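# Screw the lid onto the housing, then rehang tools

## Task

Close the housing: pick the lid up from the tray (grip50 is too narrow for it, so use grip85) and lay it flat on the housing's rim with the block on its underside sitting in the opening, then let go and back away. Take screws from the screw feeder, put one through every hole in the lid, and drive each one in with the screwdriver's motor until the motor halts by itself (driver_stopped_at_torque=1); after that, that screw must not be turned or shifted again. A screw that was pressed in rather than turned has to be unscrewed completely and driven again. No screw may end up inside the housing. When all this is done, return every tool to the stand slot it came from, unlock it, and move the arm well away from the tools. Nothing may be knocked or placed off the table.

## Robot and tools

Robot: one six-joint arm with a tool changer at its end. Three tools hang in a stand: grip50 (small gripper), grip85 (larger gripper) and driver (screwdriver with a spring-loaded hex key and a suction sleeve). A tool locked on the arm counts as part of it.

Frame: scene frame, origin on the table top under the arm base, +z up, +y to the left when facing +x. end_effector_position (metres) and end_effector_quat_wxyz (w first) always describe the centre of the changer's flat face; its z axis points away from the arm. Tool points, in mm along the face's x, y, z: grip50 grip point (0, -25, 180); grip85 grip point (0, 0, 173) closed, 13 mm closer to the face when fully open; screwdriver key tip (66, 20, 345). Both grippers close along face x.

Row format (17 numbers, one list per row, single arm): x, y, z, qw, qx, qy, qz, lock, grip50_position, grip50_force_limit, grip50_speed, grip85_position, grip85_force_limit, grip85_speed, driver_spindle, driver_torque_limit, driver_sleeve_vacuum. The first seven are an absolute pose target for the changer face in the scene frame. The last ten are each in [-1, 1]. lock: positive locks, negative unlocks, 0 keeps the last command. Gripper positions: +1 fully open (50 or 85 mm); pads meet near -0.65 (grip50) or -0.8 (grip85); -1 closes until stopped, which is how to grip. Force limits map -1..+1 to 20 N..185 N (grip50) or 20..235 N (grip85). Speeds map -1..+1 to about 20..150 mm/s. driver_spindle: +1 is 500 rpm driving in, -1 backs out; the value persists until changed. driver_torque_limit maps -1..+1 to 0.3..1.2 N m. driver_sleeve_vacuum above 0.01 turns suction on.

Tools (calls):
- execute_actions(actions): a list of actions; each action is a list of 1 to 15 rows, one per 1/30 s step, the last row repeated to fill 15 steps. Empty list just reports state and images. A target more than 0.6 m from the face's current position along any face axis refuses that action; if the first action fails, the whole call is refused. Each step is clipped to 70 mm and 16 degrees from the measured pose, so far targets need several actions. Resend the desired quaternion every row.
- move(target, speed, blocking): target is one 17-number row as above (absolute pose plus tool numbers); the face travels a straight path toward it, 0.5 to 10 s. speed in m/s, 0.002 to 0.5 (default 0.25); rotation limited to twice that in rad/s. It does not avoid obstacles. blocking=false returns after 0.5 s; then use wait or stop before other motion. Result adds a move: line (done, off_target, moving, held, fault) and limits (paced = pose clipped, held = steps blocked).
- wait(seconds): 0 to 10 s, arm holds its last command.
- stop(): brakes a running move.
- zoom_image(camera, region): camera one of cam_head_left, cam_head_right, cam_high, cam_low, cam_wrist; region [x0, y0, x1, y1] pixels, at most 504 by 504.
- finished_scene(scene): ends the scene, irreversible.

Results: state line with face pose and velocities, joint positions and torques, Hand target (where the controller is heading), step readings (HELD marks held-back steps), tool readings, and 'pose unreachable' if the clearance check altered a command. Readings: tool_id (grip50, grip85, driver, none), plate_near, locked, unlocked, in_stand, unlock_refused, gripper object_status (0 moving, 1 stopped while opening, 2 stopped while closing = good grip, 3 at target or pads met), position_measured in counts (grip50 opening ≈ (250 - counts) × 0.202 mm; grip85: 78≈60 mm, 130≈40, 180≈20, 230 pads meet), driver_screw_detected, driver_sleeve_vacuum_kpa, driver_turns, driver_stopped_at_torque. Tool readings show n/a while the tool is starting up.

Tool changing: centre the face within about 1 mm and 1 degree of the plate, with face -y toward the fork's open side. When plate_near=1, send lock +1 and wait for locked=1. A gripper cycles closed then open on start-up. To take a tool out: lift 10 to 30 mm (about 20), slide at least 110 mm toward face -y out of the fork, then lift. Return by the reverse path; when in_stand=1, keep still, send lock -1, wait for unlocked=1. Unlocking is refused outside the stand. Fork arms sit 40 to 70 mm either side of slot centre along face x, front ends 45 mm toward the open side, tops 18 mm below a hung plate face; slots are 180 mm apart. The screwdriver's muffler and air fitting pass just outside the fork arm on the face's +x side.

Screwing: hold a screw with suction, press the key onto its head plus 2 mm, spin slowly (driver_spindle about ±0.2 or less) to engage, and let the arm follow the screw's travel of 0.7 mm per turn. The motor stops itself at 95 % of the torque limit; after that, set spindle to 0 or negative for 0.5 s before driving again. End actions with driver_spindle 0 unless you mean it to keep running. If turns don't drop when loosening, raise the torque limit.

Avoid: any force of 144 N on the arm or joint torque at its load limit (waist/shoulder 302, elbow 142, wrist joints 40 N m) causes a 10 s fault stop; the arm is stiff, so never command far past a contact and approach slowly. Don't drop objects, slam, or push hard; don't knock anything off the table. Watch for MOTOR HOT warnings. Loose objects may occasionally be nudged by outside pushes.

Each tool is called after "Call:" by a JSON object that holds its "api" and its "payload", one argument or row to a line.

## Session

Call:
{"api": "execute_actions", "payload": {
  "actions": []
}}

Scene clock: 0.00 s.
end_effector_position=(+0.6531, -0.0032, +0.4702) locked=0 unlocked=1 plate_near=0 in_stand=0 unlock_refused=0 tool_id=none grip50_position_measured=n/a grip50_object_status=n/a grip85_position_measured=n/a grip85_object_status=n/a driver_sleeve_vacuum_kpa=n/a driver_screw_detected=n/a driver_stopped_at_torque=n/a driver_turns=n/a end_effector_quat_wxyz=(-0.002, +0.709, +0.705, -0.002) end_effector_velocity=(-0.000, -0.000, +0.000) end_effector_angular_velocity=(+0.000, +0.000, -0.001)
Joint positions: [-0.052  0.167  1.619 -0.     1.356 -0.053]
Joint velocities: [-0.    -0.    -0.     0.     0.     0.001]
Joint torques (N m, as the joint torque sensors report them, + toward a larger angle): no reading
Hand target: +0.653, -0.003, +0.470; -0.002, +0.709, +0.705, -0.002

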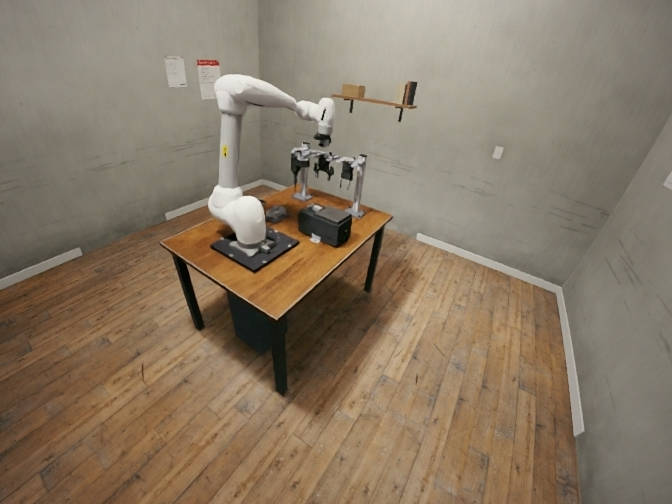

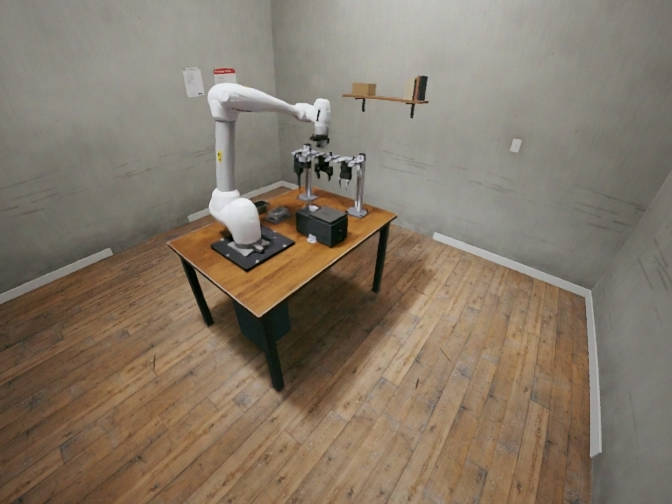

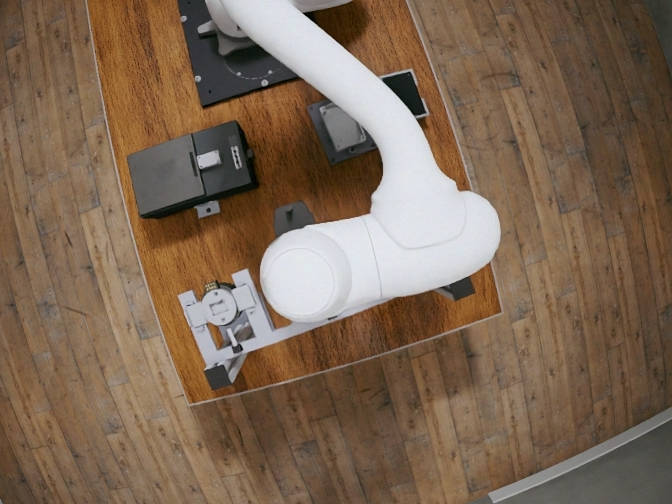

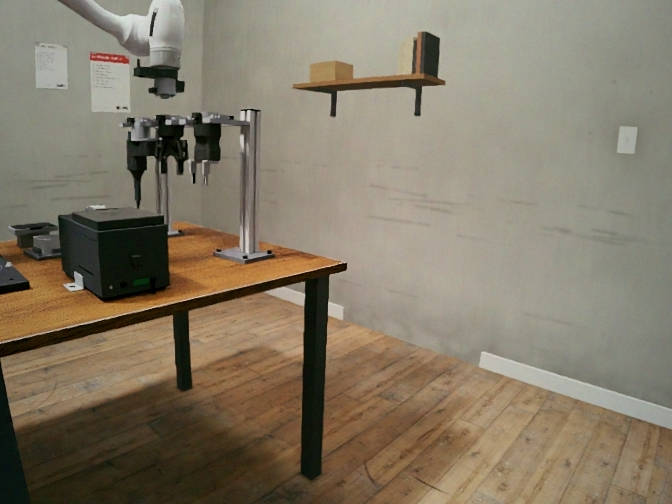

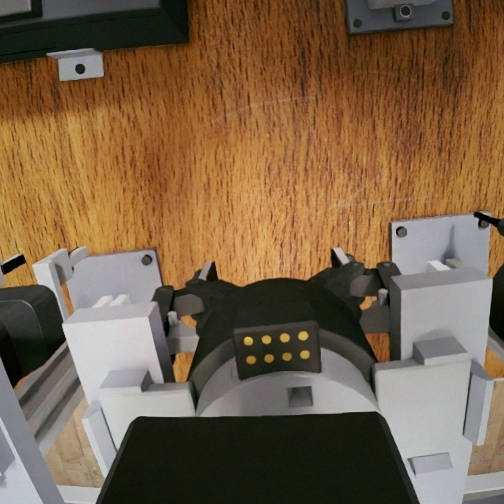

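Call:
{"api": "zoom_image", "payload": {
  "camera": "cam_wrist",
  "region": [220, 300, 346, 426]
}}

Call:
{"api": "zoom_image", "payload": {
  "camera": "cam_high",
  "region": [170, 250, 490, 410]
}}

Region (220, 300, 346, 426) of cam_wrist's 504x504 image, scaled by 4.000, with more detail than that image has.

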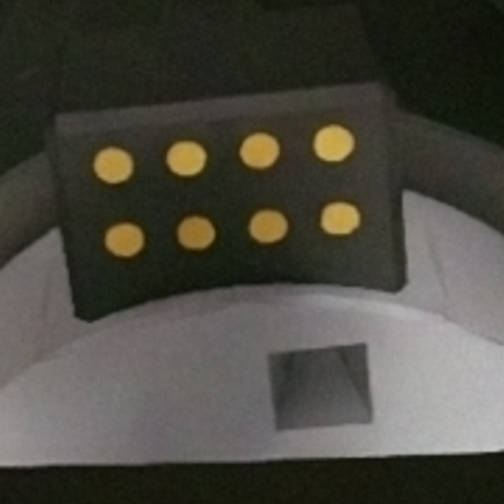

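Region (170, 250, 490, 410) of cam_high's 672x504 image, scaled by 1.575, with more detail than that image has.

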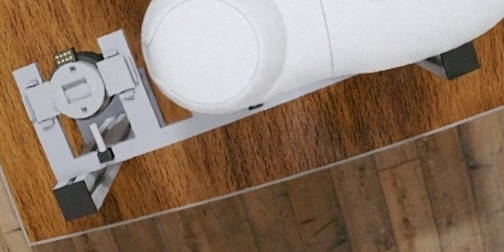

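Call:
{"api": "move", "payload": {
  "target": [0.6814,0.0023,0.45,0,0.68646,0.72717,0,0,1,0,0,1,0,0,0,0,0],
  "speed": 0.1
}}

Call:
{"api": "zoom_image", "payload": {
  "camera": "cam_wrist",
  "region": [200, 230, 326, 356]
}}

Scene clock: 1.37 s.
end_effector_position=(+0.6814, +0.0023, +0.4501) locked=0 unlocked=1 plate_near=0 in_stand=0 unlock_refused=0 tool_id=none grip50_position_measured=n/a grip50_object_status=n/a grip85_position_measured=n/a grip85_object_status=n/a driver_sleeve_vacuum_kpa=n/a driver_screw_detected=n/a driver_stopped_at_torque=n/a driver_turns=n/a end_effector_quat_wxyz=(+0.000, +0.686, +0.727, +0.000) end_effector_velocity=(+0.000, +0.000, -0.000) end_effector_angular_velocity=(-0.000, -0.000, +0.001)
Joint positions: [-0.042  0.217  1.594  0.001  1.324 -0.105]
Joint velocities: [ 0.     0.001 -0.    -0.    -0.    -0.   ]
Joint torques (N m, as the joint torque sensors report them, + toward a larger angle): [ -1.6  -68.71 -45.44   4.3   -0.22   0.2 ]
Hand target: +0.681, +0.002, +0.450; -0.000, +0.686, +0.727, +0.000
Off the commanded pose: 0.000 m, 0 deg.
move: done

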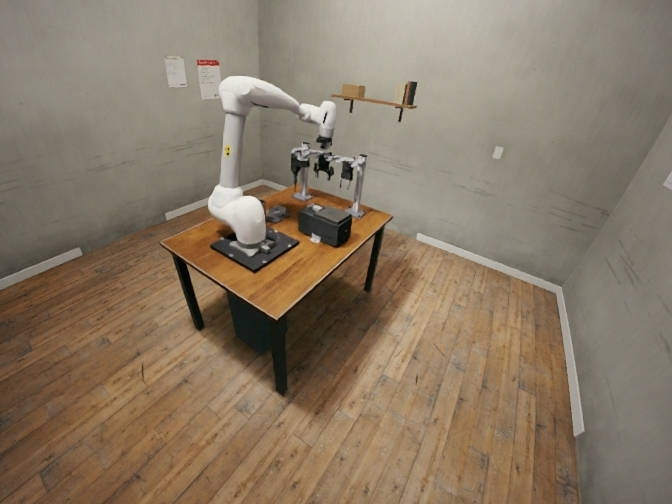

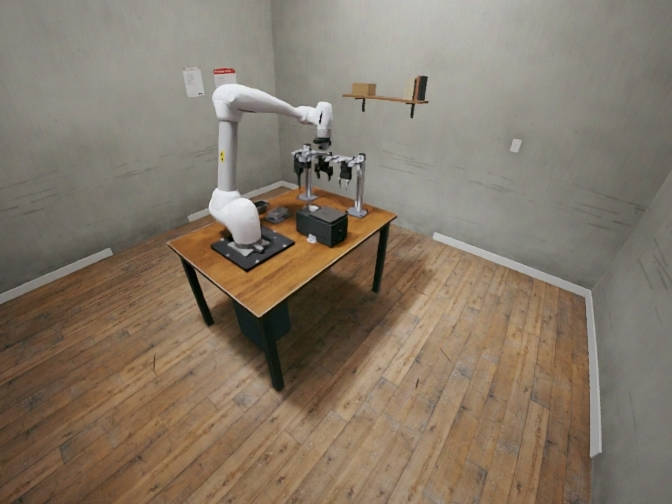

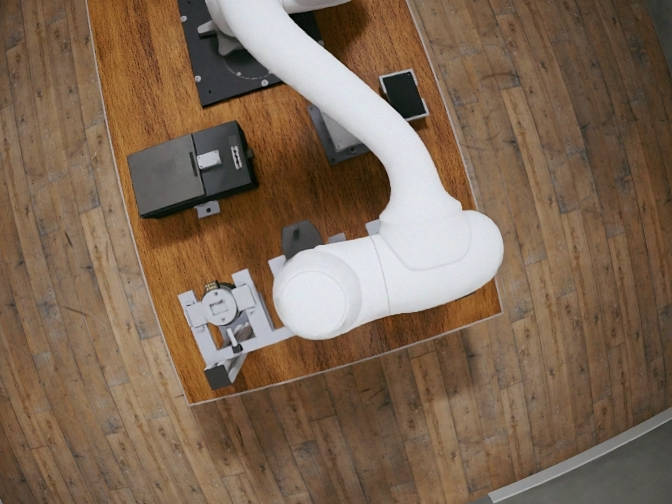

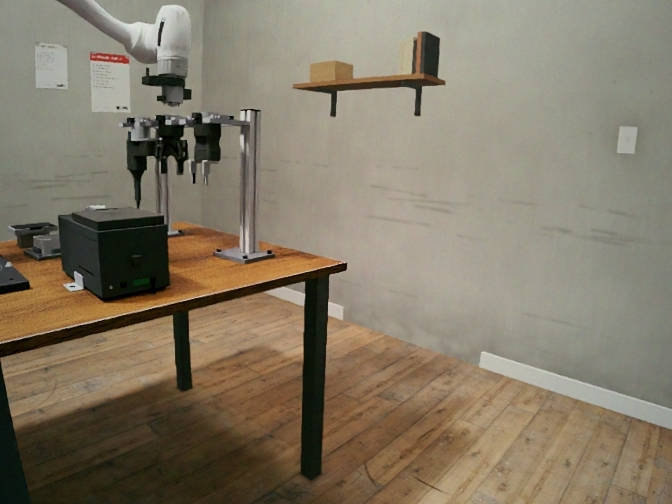

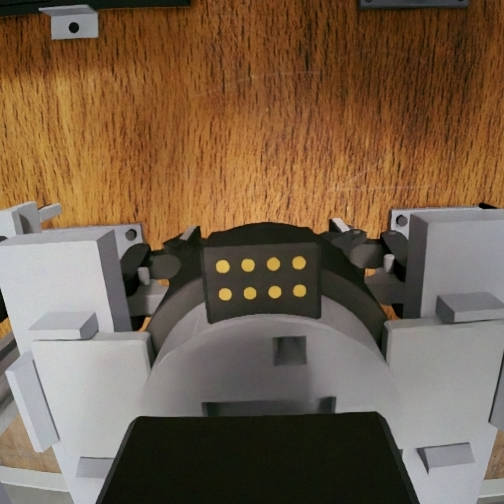

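Region (200, 230, 326, 356) of cam_wrist's 504x504 image, scaled by 4.000, with more detail than that image has.

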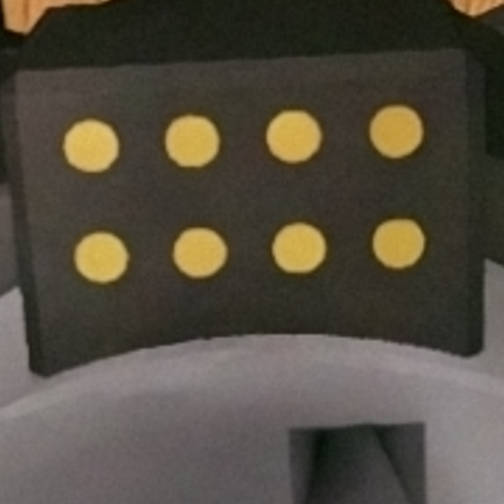

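Call:
{"api": "move", "payload": {
  "target": [0.6792,0.00265,0.43,0,0.68264,0.73076,0,0,1,0,0,1,0,0,0,0,0],
  "speed": 0.06
}}

Call:
{"api": "zoom_image", "payload": {
  "camera": "cam_wrist",
  "region": [120, 270, 400, 430]
}}

Scene clock: 2.43 s.
end_effector_position=(+0.6793, +0.0027, +0.4300) locked=0 unlocked=1 plate_near=0 in_stand=0 unlock_refused=0 tool_id=none grip50_position_measured=n/a grip50_object_status=n/a grip85_position_measured=n/a grip85_object_status=n/a driver_sleeve_vacuum_kpa=n/a driver_screw_detected=n/a driver_stopped_at_torque=n/a driver_turns=n/a end_effector_quat_wxyz=(+0.000, +0.683, +0.731, +0.000) end_effector_velocity=(-0.000, -0.000, -0.000) end_effector_angular_velocity=(+0.001, +0.001, -0.000)
Joint positions: [-0.041  0.222  1.625  0.001  1.288 -0.116]
Joint velocities: [-0.    -0.     0.001  0.001  0.    -0.   ]
Joint torques (N m, as the joint torque sensors report them, + toward a larger angle): [  0.22 -68.35 -44.86   4.23  -0.14  -0.13]
Hand target: +0.679, +0.003, +0.430; -0.000, +0.683, +0.731, +0.000
Off the commanded pose: 0.000 m, 0 deg.
move: done

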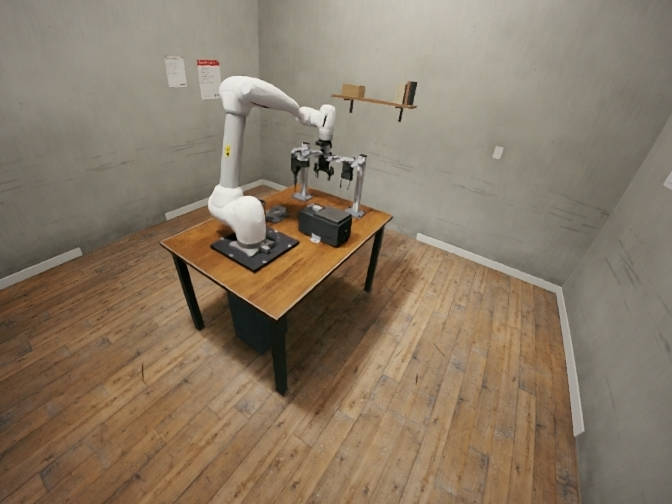

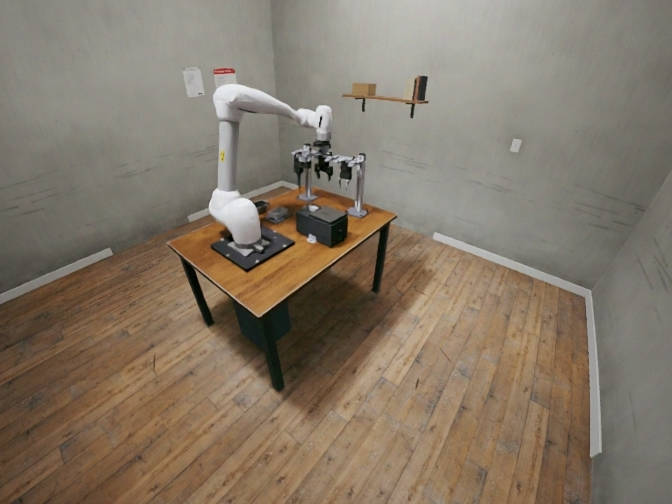

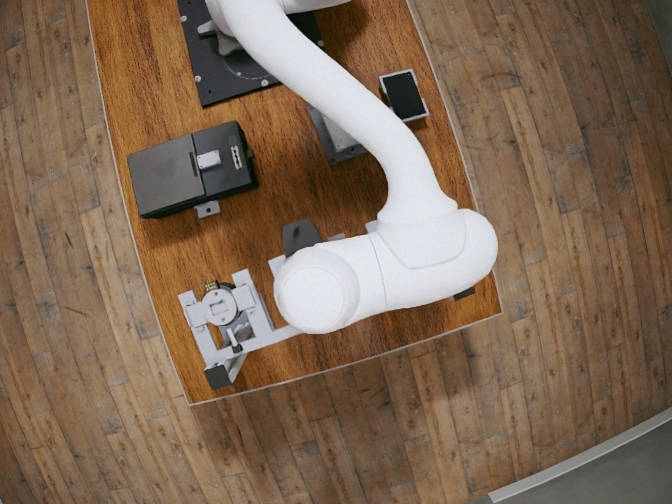

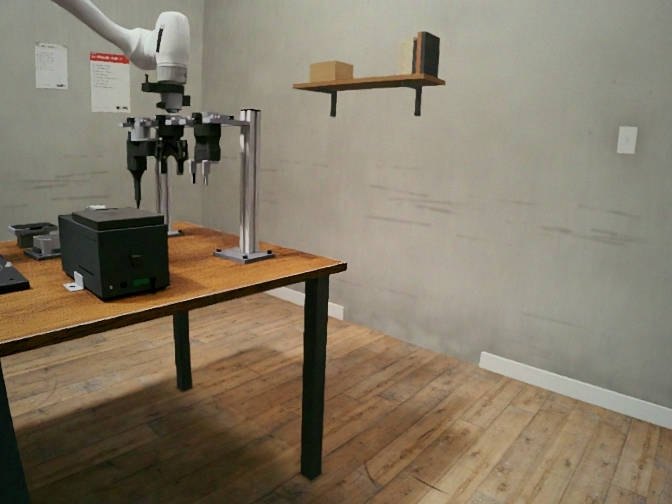

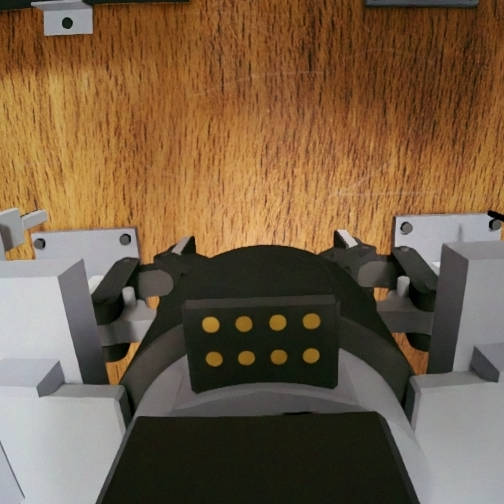

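Region (120, 270, 400, 430) of cam_wrist's 504x504 image, scaled by 1.800, with more detail than that image has; it fills the top 288 rows of this view, and the rest is white.

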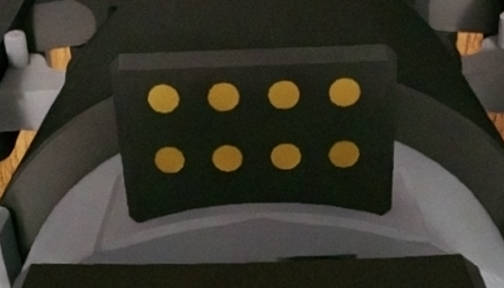

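Call:
{"api": "move", "payload": {
  "target": [0.6788,0.0027,0.4145,0,0.68264,0.73076,0,0,1,0,0,1,0,0,0,0,0],
  "speed": 0.025
}}

Scene clock: 3.40 s.
end_effector_position=(+0.6788, +0.0027, +0.4145) locked=0 unlocked=1 plate_near=0 in_stand=1 unlock_refused=0 tool_id=none grip50_position_measured=n/a grip50_object_status=n/a grip85_position_measured=n/a grip85_object_status=n/a driver_sleeve_vacuum_kpa=n/a driver_screw_detected=n/a driver_stopped_at_torque=n/a driver_turns=n/a end_effector_quat_wxyz=(-0.000, +0.683, +0.731, +0.000) end_effector_velocity=(+0.000, -0.000, -0.000) end_effector_angular_velocity=(-0.000, -0.001, +0.000)
Joint positions: [-0.041  0.229  1.645  0.001  1.261 -0.116]
Joint velocities: [-0.001  0.     0.     0.    -0.002 -0.001]
Joint torques (N m, as the joint torque sensors report them, + toward a larger angle): [ -0.19 -68.42 -45.03   4.24  -0.25   0.01]
Hand target: +0.679, +0.003, +0.414; -0.000, +0.683, +0.731, +0.000
Off the commanded pose: 0.000 m, 0 deg.
move: done

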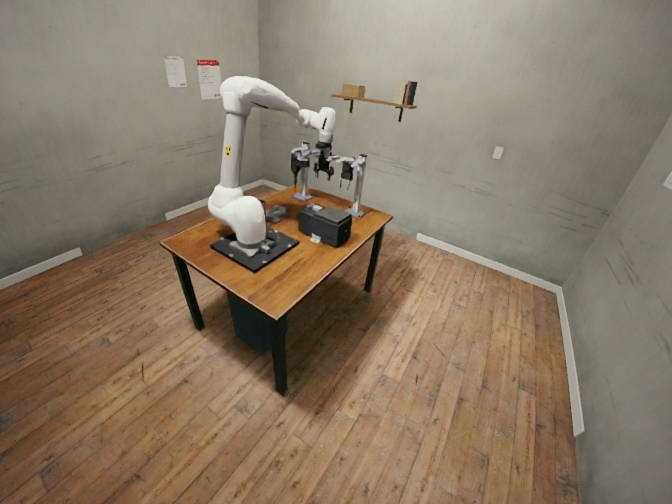

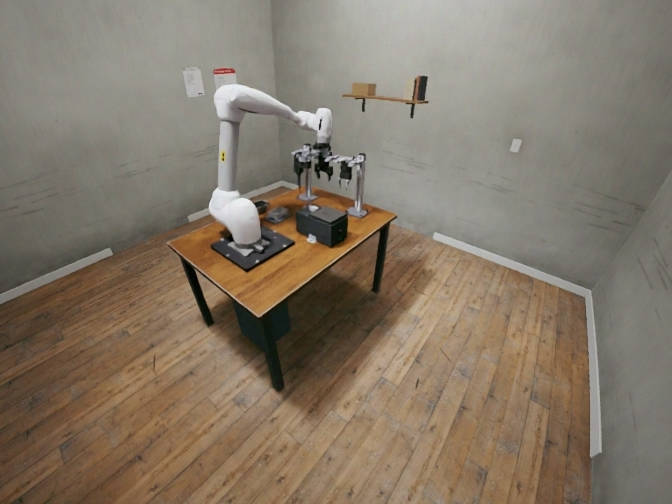

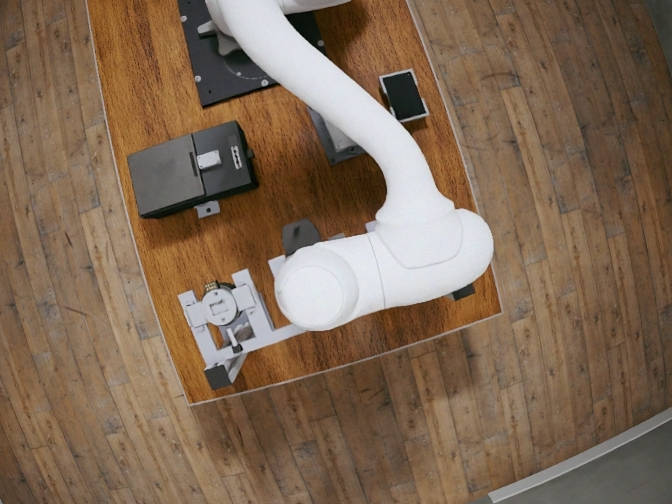

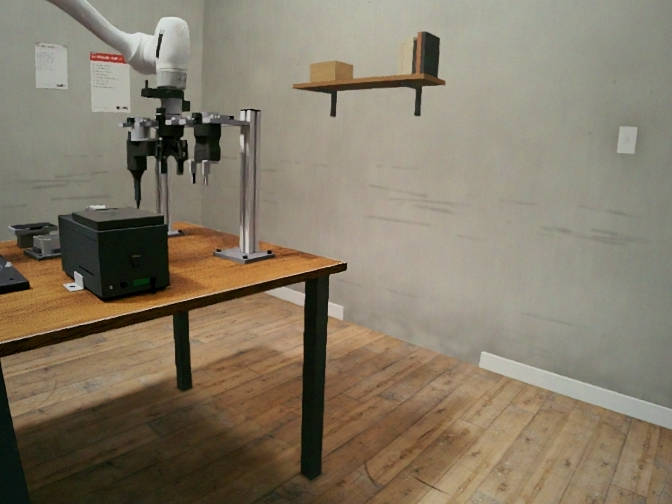

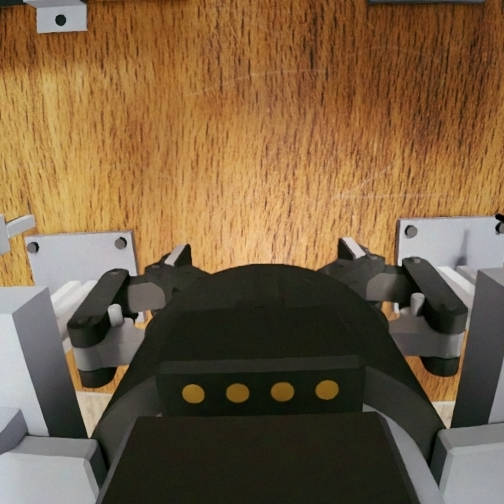

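Call:
{"api": "execute_actions", "payload": {
  "actions": []
}}

Scene clock: 3.97 s.
end_effector_position=(+0.6788, +0.0027, +0.4145) locked=0 unlocked=1 plate_near=0 in_stand=1 unlock_refused=0 tool_id=none grip50_position_measured=n/a grip50_object_status=n/a grip85_position_measured=n/a grip85_object_status=n/a driver_sleeve_vacuum_kpa=n/a driver_screw_detected=n/a driver_stopped_at_torque=n/a driver_turns=n/a end_effector_quat_wxyz=(-0.000, +0.683, +0.731, +0.000) end_effector_velocity=(-0.000, +0.000, -0.000) end_effector_angular_velocity=(+0.000, +0.001, +0.001)
Joint positions: [-0.041  0.229  1.645  0.001  1.261 -0.116]
Joint velocities: [ 0.     0.     0.     0.     0.001 -0.   ]
Joint torques (N m, as the joint torque sensors report them, + toward a larger angle): [ -1.12 -68.64 -44.6    4.04  -0.42   0.  ]
Hand target: +0.679, +0.003, +0.414; -0.000, +0.683, +0.731, +0.000
Off the commanded pose: 0.000 m, 0 deg.

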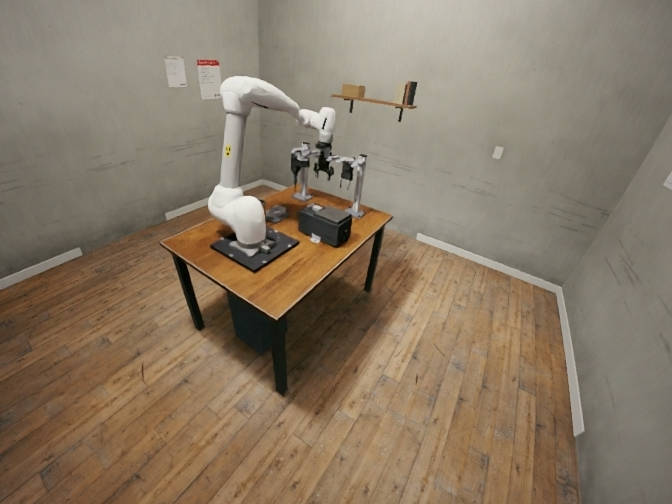

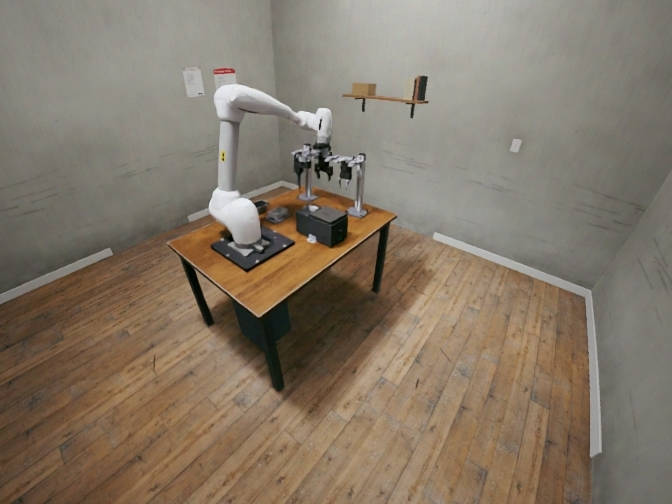

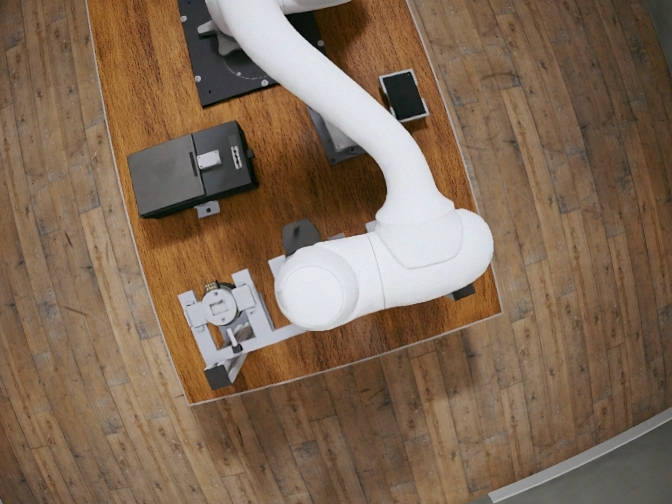

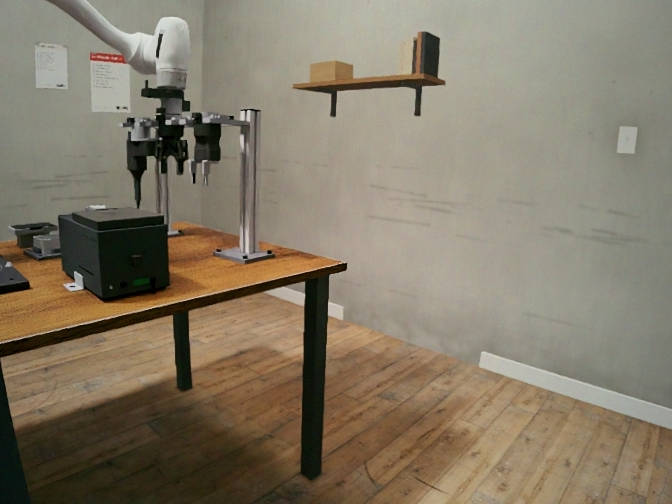

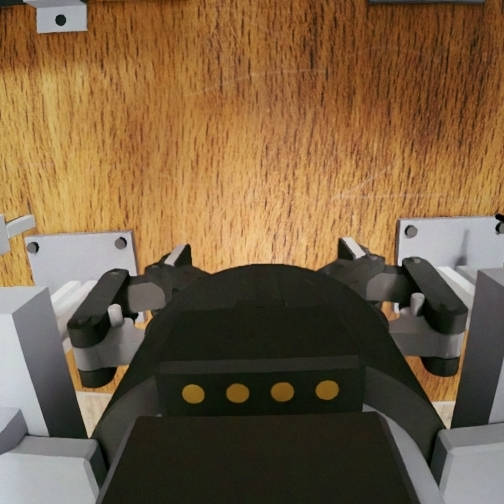

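Call:
{"api": "execute_actions", "payload": {
  "actions": [
    [[0.6786,0.0027,0.4142,0,0.68264,0.73076,0,0,1,0,0,1,0,0,0,0,0],[0.6786,0.0027,0.4139,0,0.68264,0.73076,0,0,1,0,0,1,0,0,0,0,0],[0.6786,0.0027,0.4136,0,0.68264,0.73076,0,0,1,0,0,1,0,0,0,0,0],[0.6786,0.0027,0.4133,0,0.68264,0.73076,0,0,1,0,0,1,0,0,0,0,0],[0.6786,0.0027,0.4130,0,0.68264,0.73076,0,0,1,0,0,1,0,0,0,0,0],[0.6786,0.0027,0.4128,0,0.68264,0.73076,0,0,1,0,0,1,0,0,0,0,0],[0.6786,0.0027,0.4126,0,0.68264,0.73076,0,0,1,0,0,1,0,0,0,0,0],[0.6786,0.0027,0.4124,0,0.68264,0.73076,0,0,1,0,0,1,0,0,0,0,0]]
  ]
}}

Scene clock: 4.63 s.
end_effector_position=(+0.6786, +0.0027, +0.4124) locked=0 unlocked=1 plate_near=1 in_stand=1 unlock_refused=0 tool_id=none grip50_position_measured=n/a grip50_object_status=n/a grip85_position_measured=n/a grip85_object_status=n/a driver_sleeve_vacuum_kpa=n/a driver_screw_detected=n/a driver_stopped_at_torque=n/a driver_turns=n/a end_effector_quat_wxyz=(+0.000, +0.683, +0.731, +0.000) end_effector_velocity=(+0.000, +0.000, -0.000) end_effector_angular_velocity=(-0.000, -0.001, +0.001)
Joint positions: [-0.041  0.229  1.648  0.001  1.257 -0.116]
Joint velocities: [ 0.001  0.     0.    -0.    -0.001 -0.001]
Joint torques (N m, as the joint torque sensors report them, + toward a larger angle): [ -1.37 -64.51 -45.24   3.87  -0.91   0.06]
Hand target: +0.679, +0.003, +0.412; -0.000, +0.683, +0.731, +0.000
Off the commanded pose: 0.000 m, 0 deg.
Step readings (end_effector_position):
0: (+0.6788, +0.0027, +0.4145)
1: (+0.6788, +0.0027, +0.4145)
2: (+0.6788, +0.0027, +0.4143)
4: (+0.6786, +0.0027, +0.4139)
8: (+0.6786, +0.0027, +0.4129)
15: end_effector_position above

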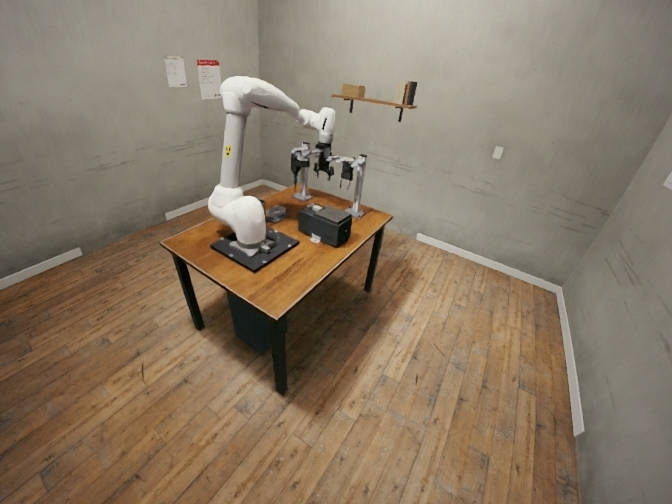

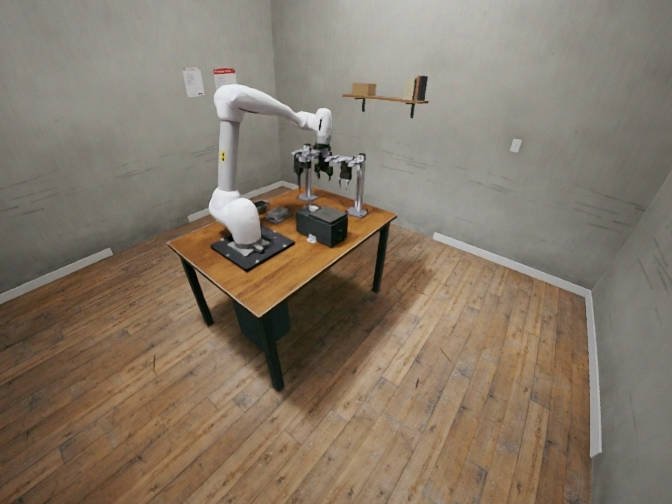

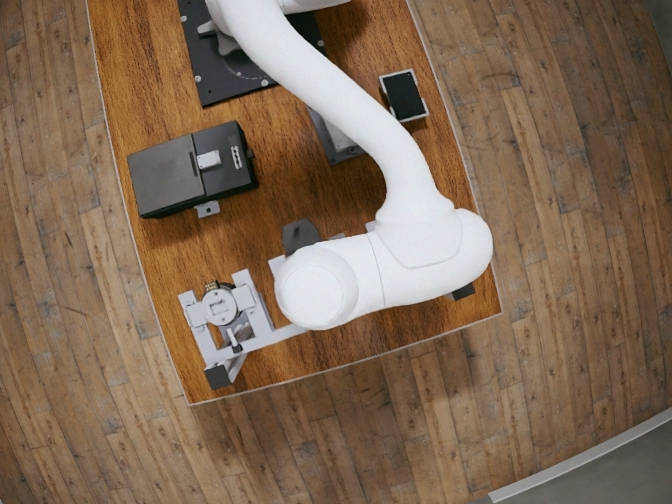

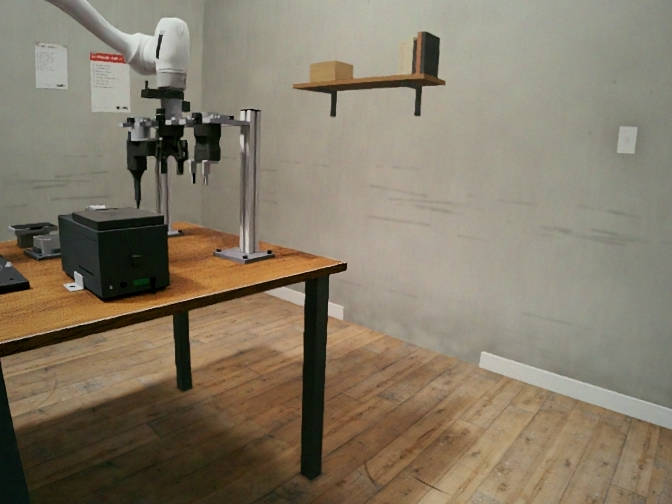

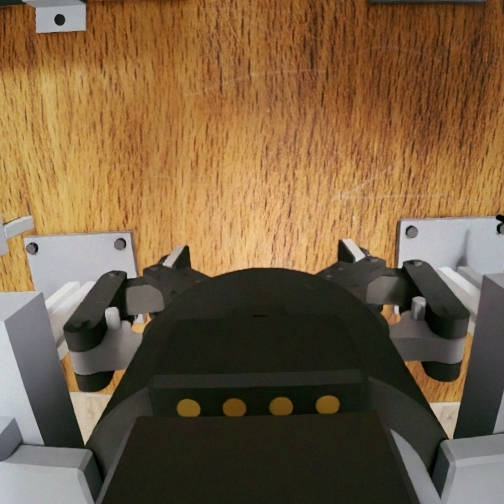

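Call:
{"api": "execute_actions", "payload": {
  "actions": [
    [[0.6783,0.0027,0.4124,0,0.68264,0.73076,0,1,1,0,0,1,0,1,0,0,0]],
    [[0.6783,0.0027,0.4124,0,0.68264,0.73076,0,1,1,0,0,1,0,1,0,0,0]]
  ]
}}

Scene clock: 5.73 s.
end_effector_position=(+0.6783, +0.0027, +0.4123) locked=1 unlocked=0 plate_near=1 in_stand=1 unlock_refused=0 tool_id=grip85 grip50_position_measured=n/a grip50_object_status=n/a grip85_position_measured=n/a grip85_object_status=n/a driver_sleeve_vacuum_kpa=n/a driver_screw_detected=n/a driver_stopped_at_torque=n/a driver_turns=n/a end_effector_quat_wxyz=(-0.000, +0.683, +0.731, -0.000) end_effector_velocity=(-0.000, -0.000, +0.000) end_effector_angular_velocity=(-0.000, -0.000, +0.001)
Joint positions: [-0.041  0.229  1.649  0.001  1.257 -0.116]
Joint velocities: [ 0.    -0.    -0.    -0.     0.    -0.001]
Joint torques (N m, as the joint torque sensors report them, + toward a larger angle): [ -0.74 -77.06 -52.33   4.19  -0.22  -0.09]
Hand target: +0.678, +0.003, +0.412; +0.000, +0.683, +0.731, +0.000
Off the commanded pose: 0.000 m, 0 deg.
Step readings (end_effector_position; steps 1 to 15: 1st action; 16 to 30: 2nd action):
0: (+0.6786, +0.0027, +0.4124)
1: (+0.6786, +0.0027, +0.4124)
2: (+0.6785, +0.0027, +0.4123)
4: (+0.6785, +0.0027, +0.4122)
8: (+0.6784, +0.0027, +0.4121)
15: (+0.6784, +0.0027, +0.4122)
16: (+0.6784, +0.0027, +0.4122)
17: (+0.6784, +0.0027, +0.4122)
19: (+0.6784, +0.0027, +0.4122)
23: (+0.6783, +0.0027, +0.4122)
30: end_effector_position above

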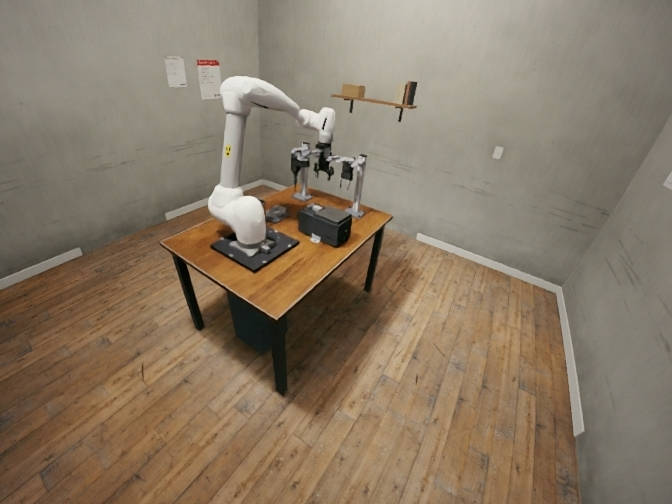

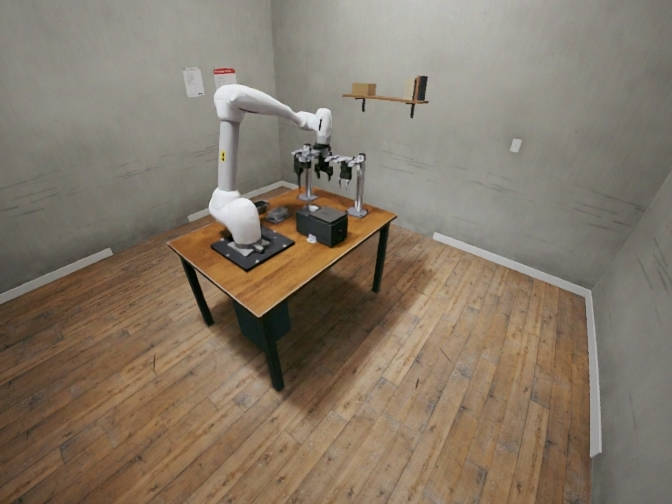

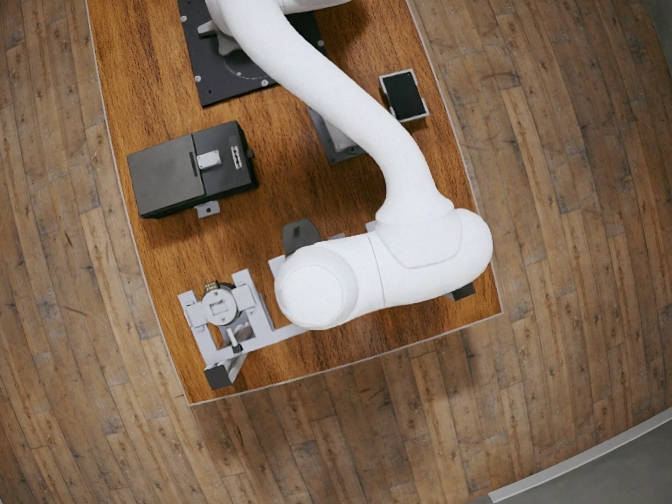

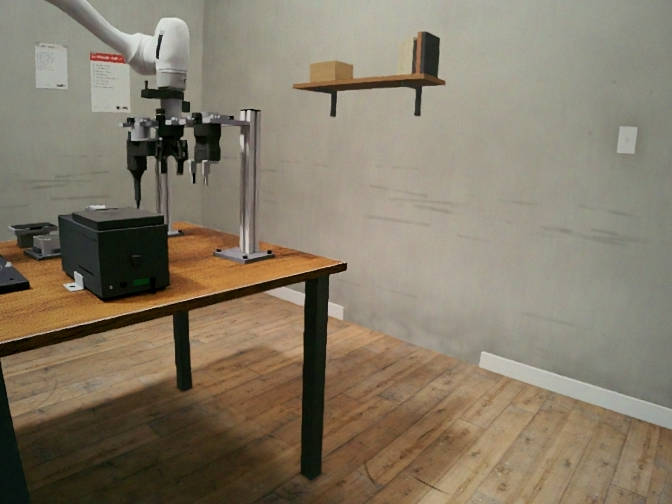

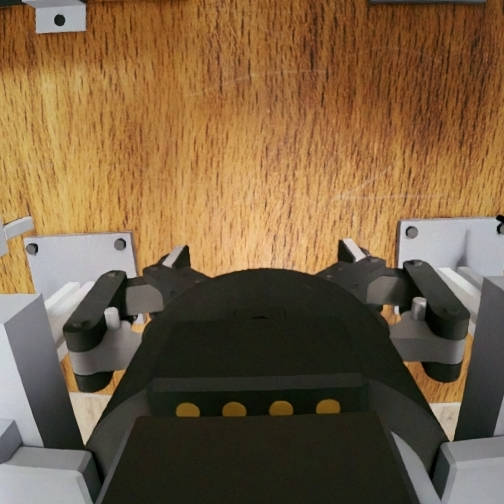

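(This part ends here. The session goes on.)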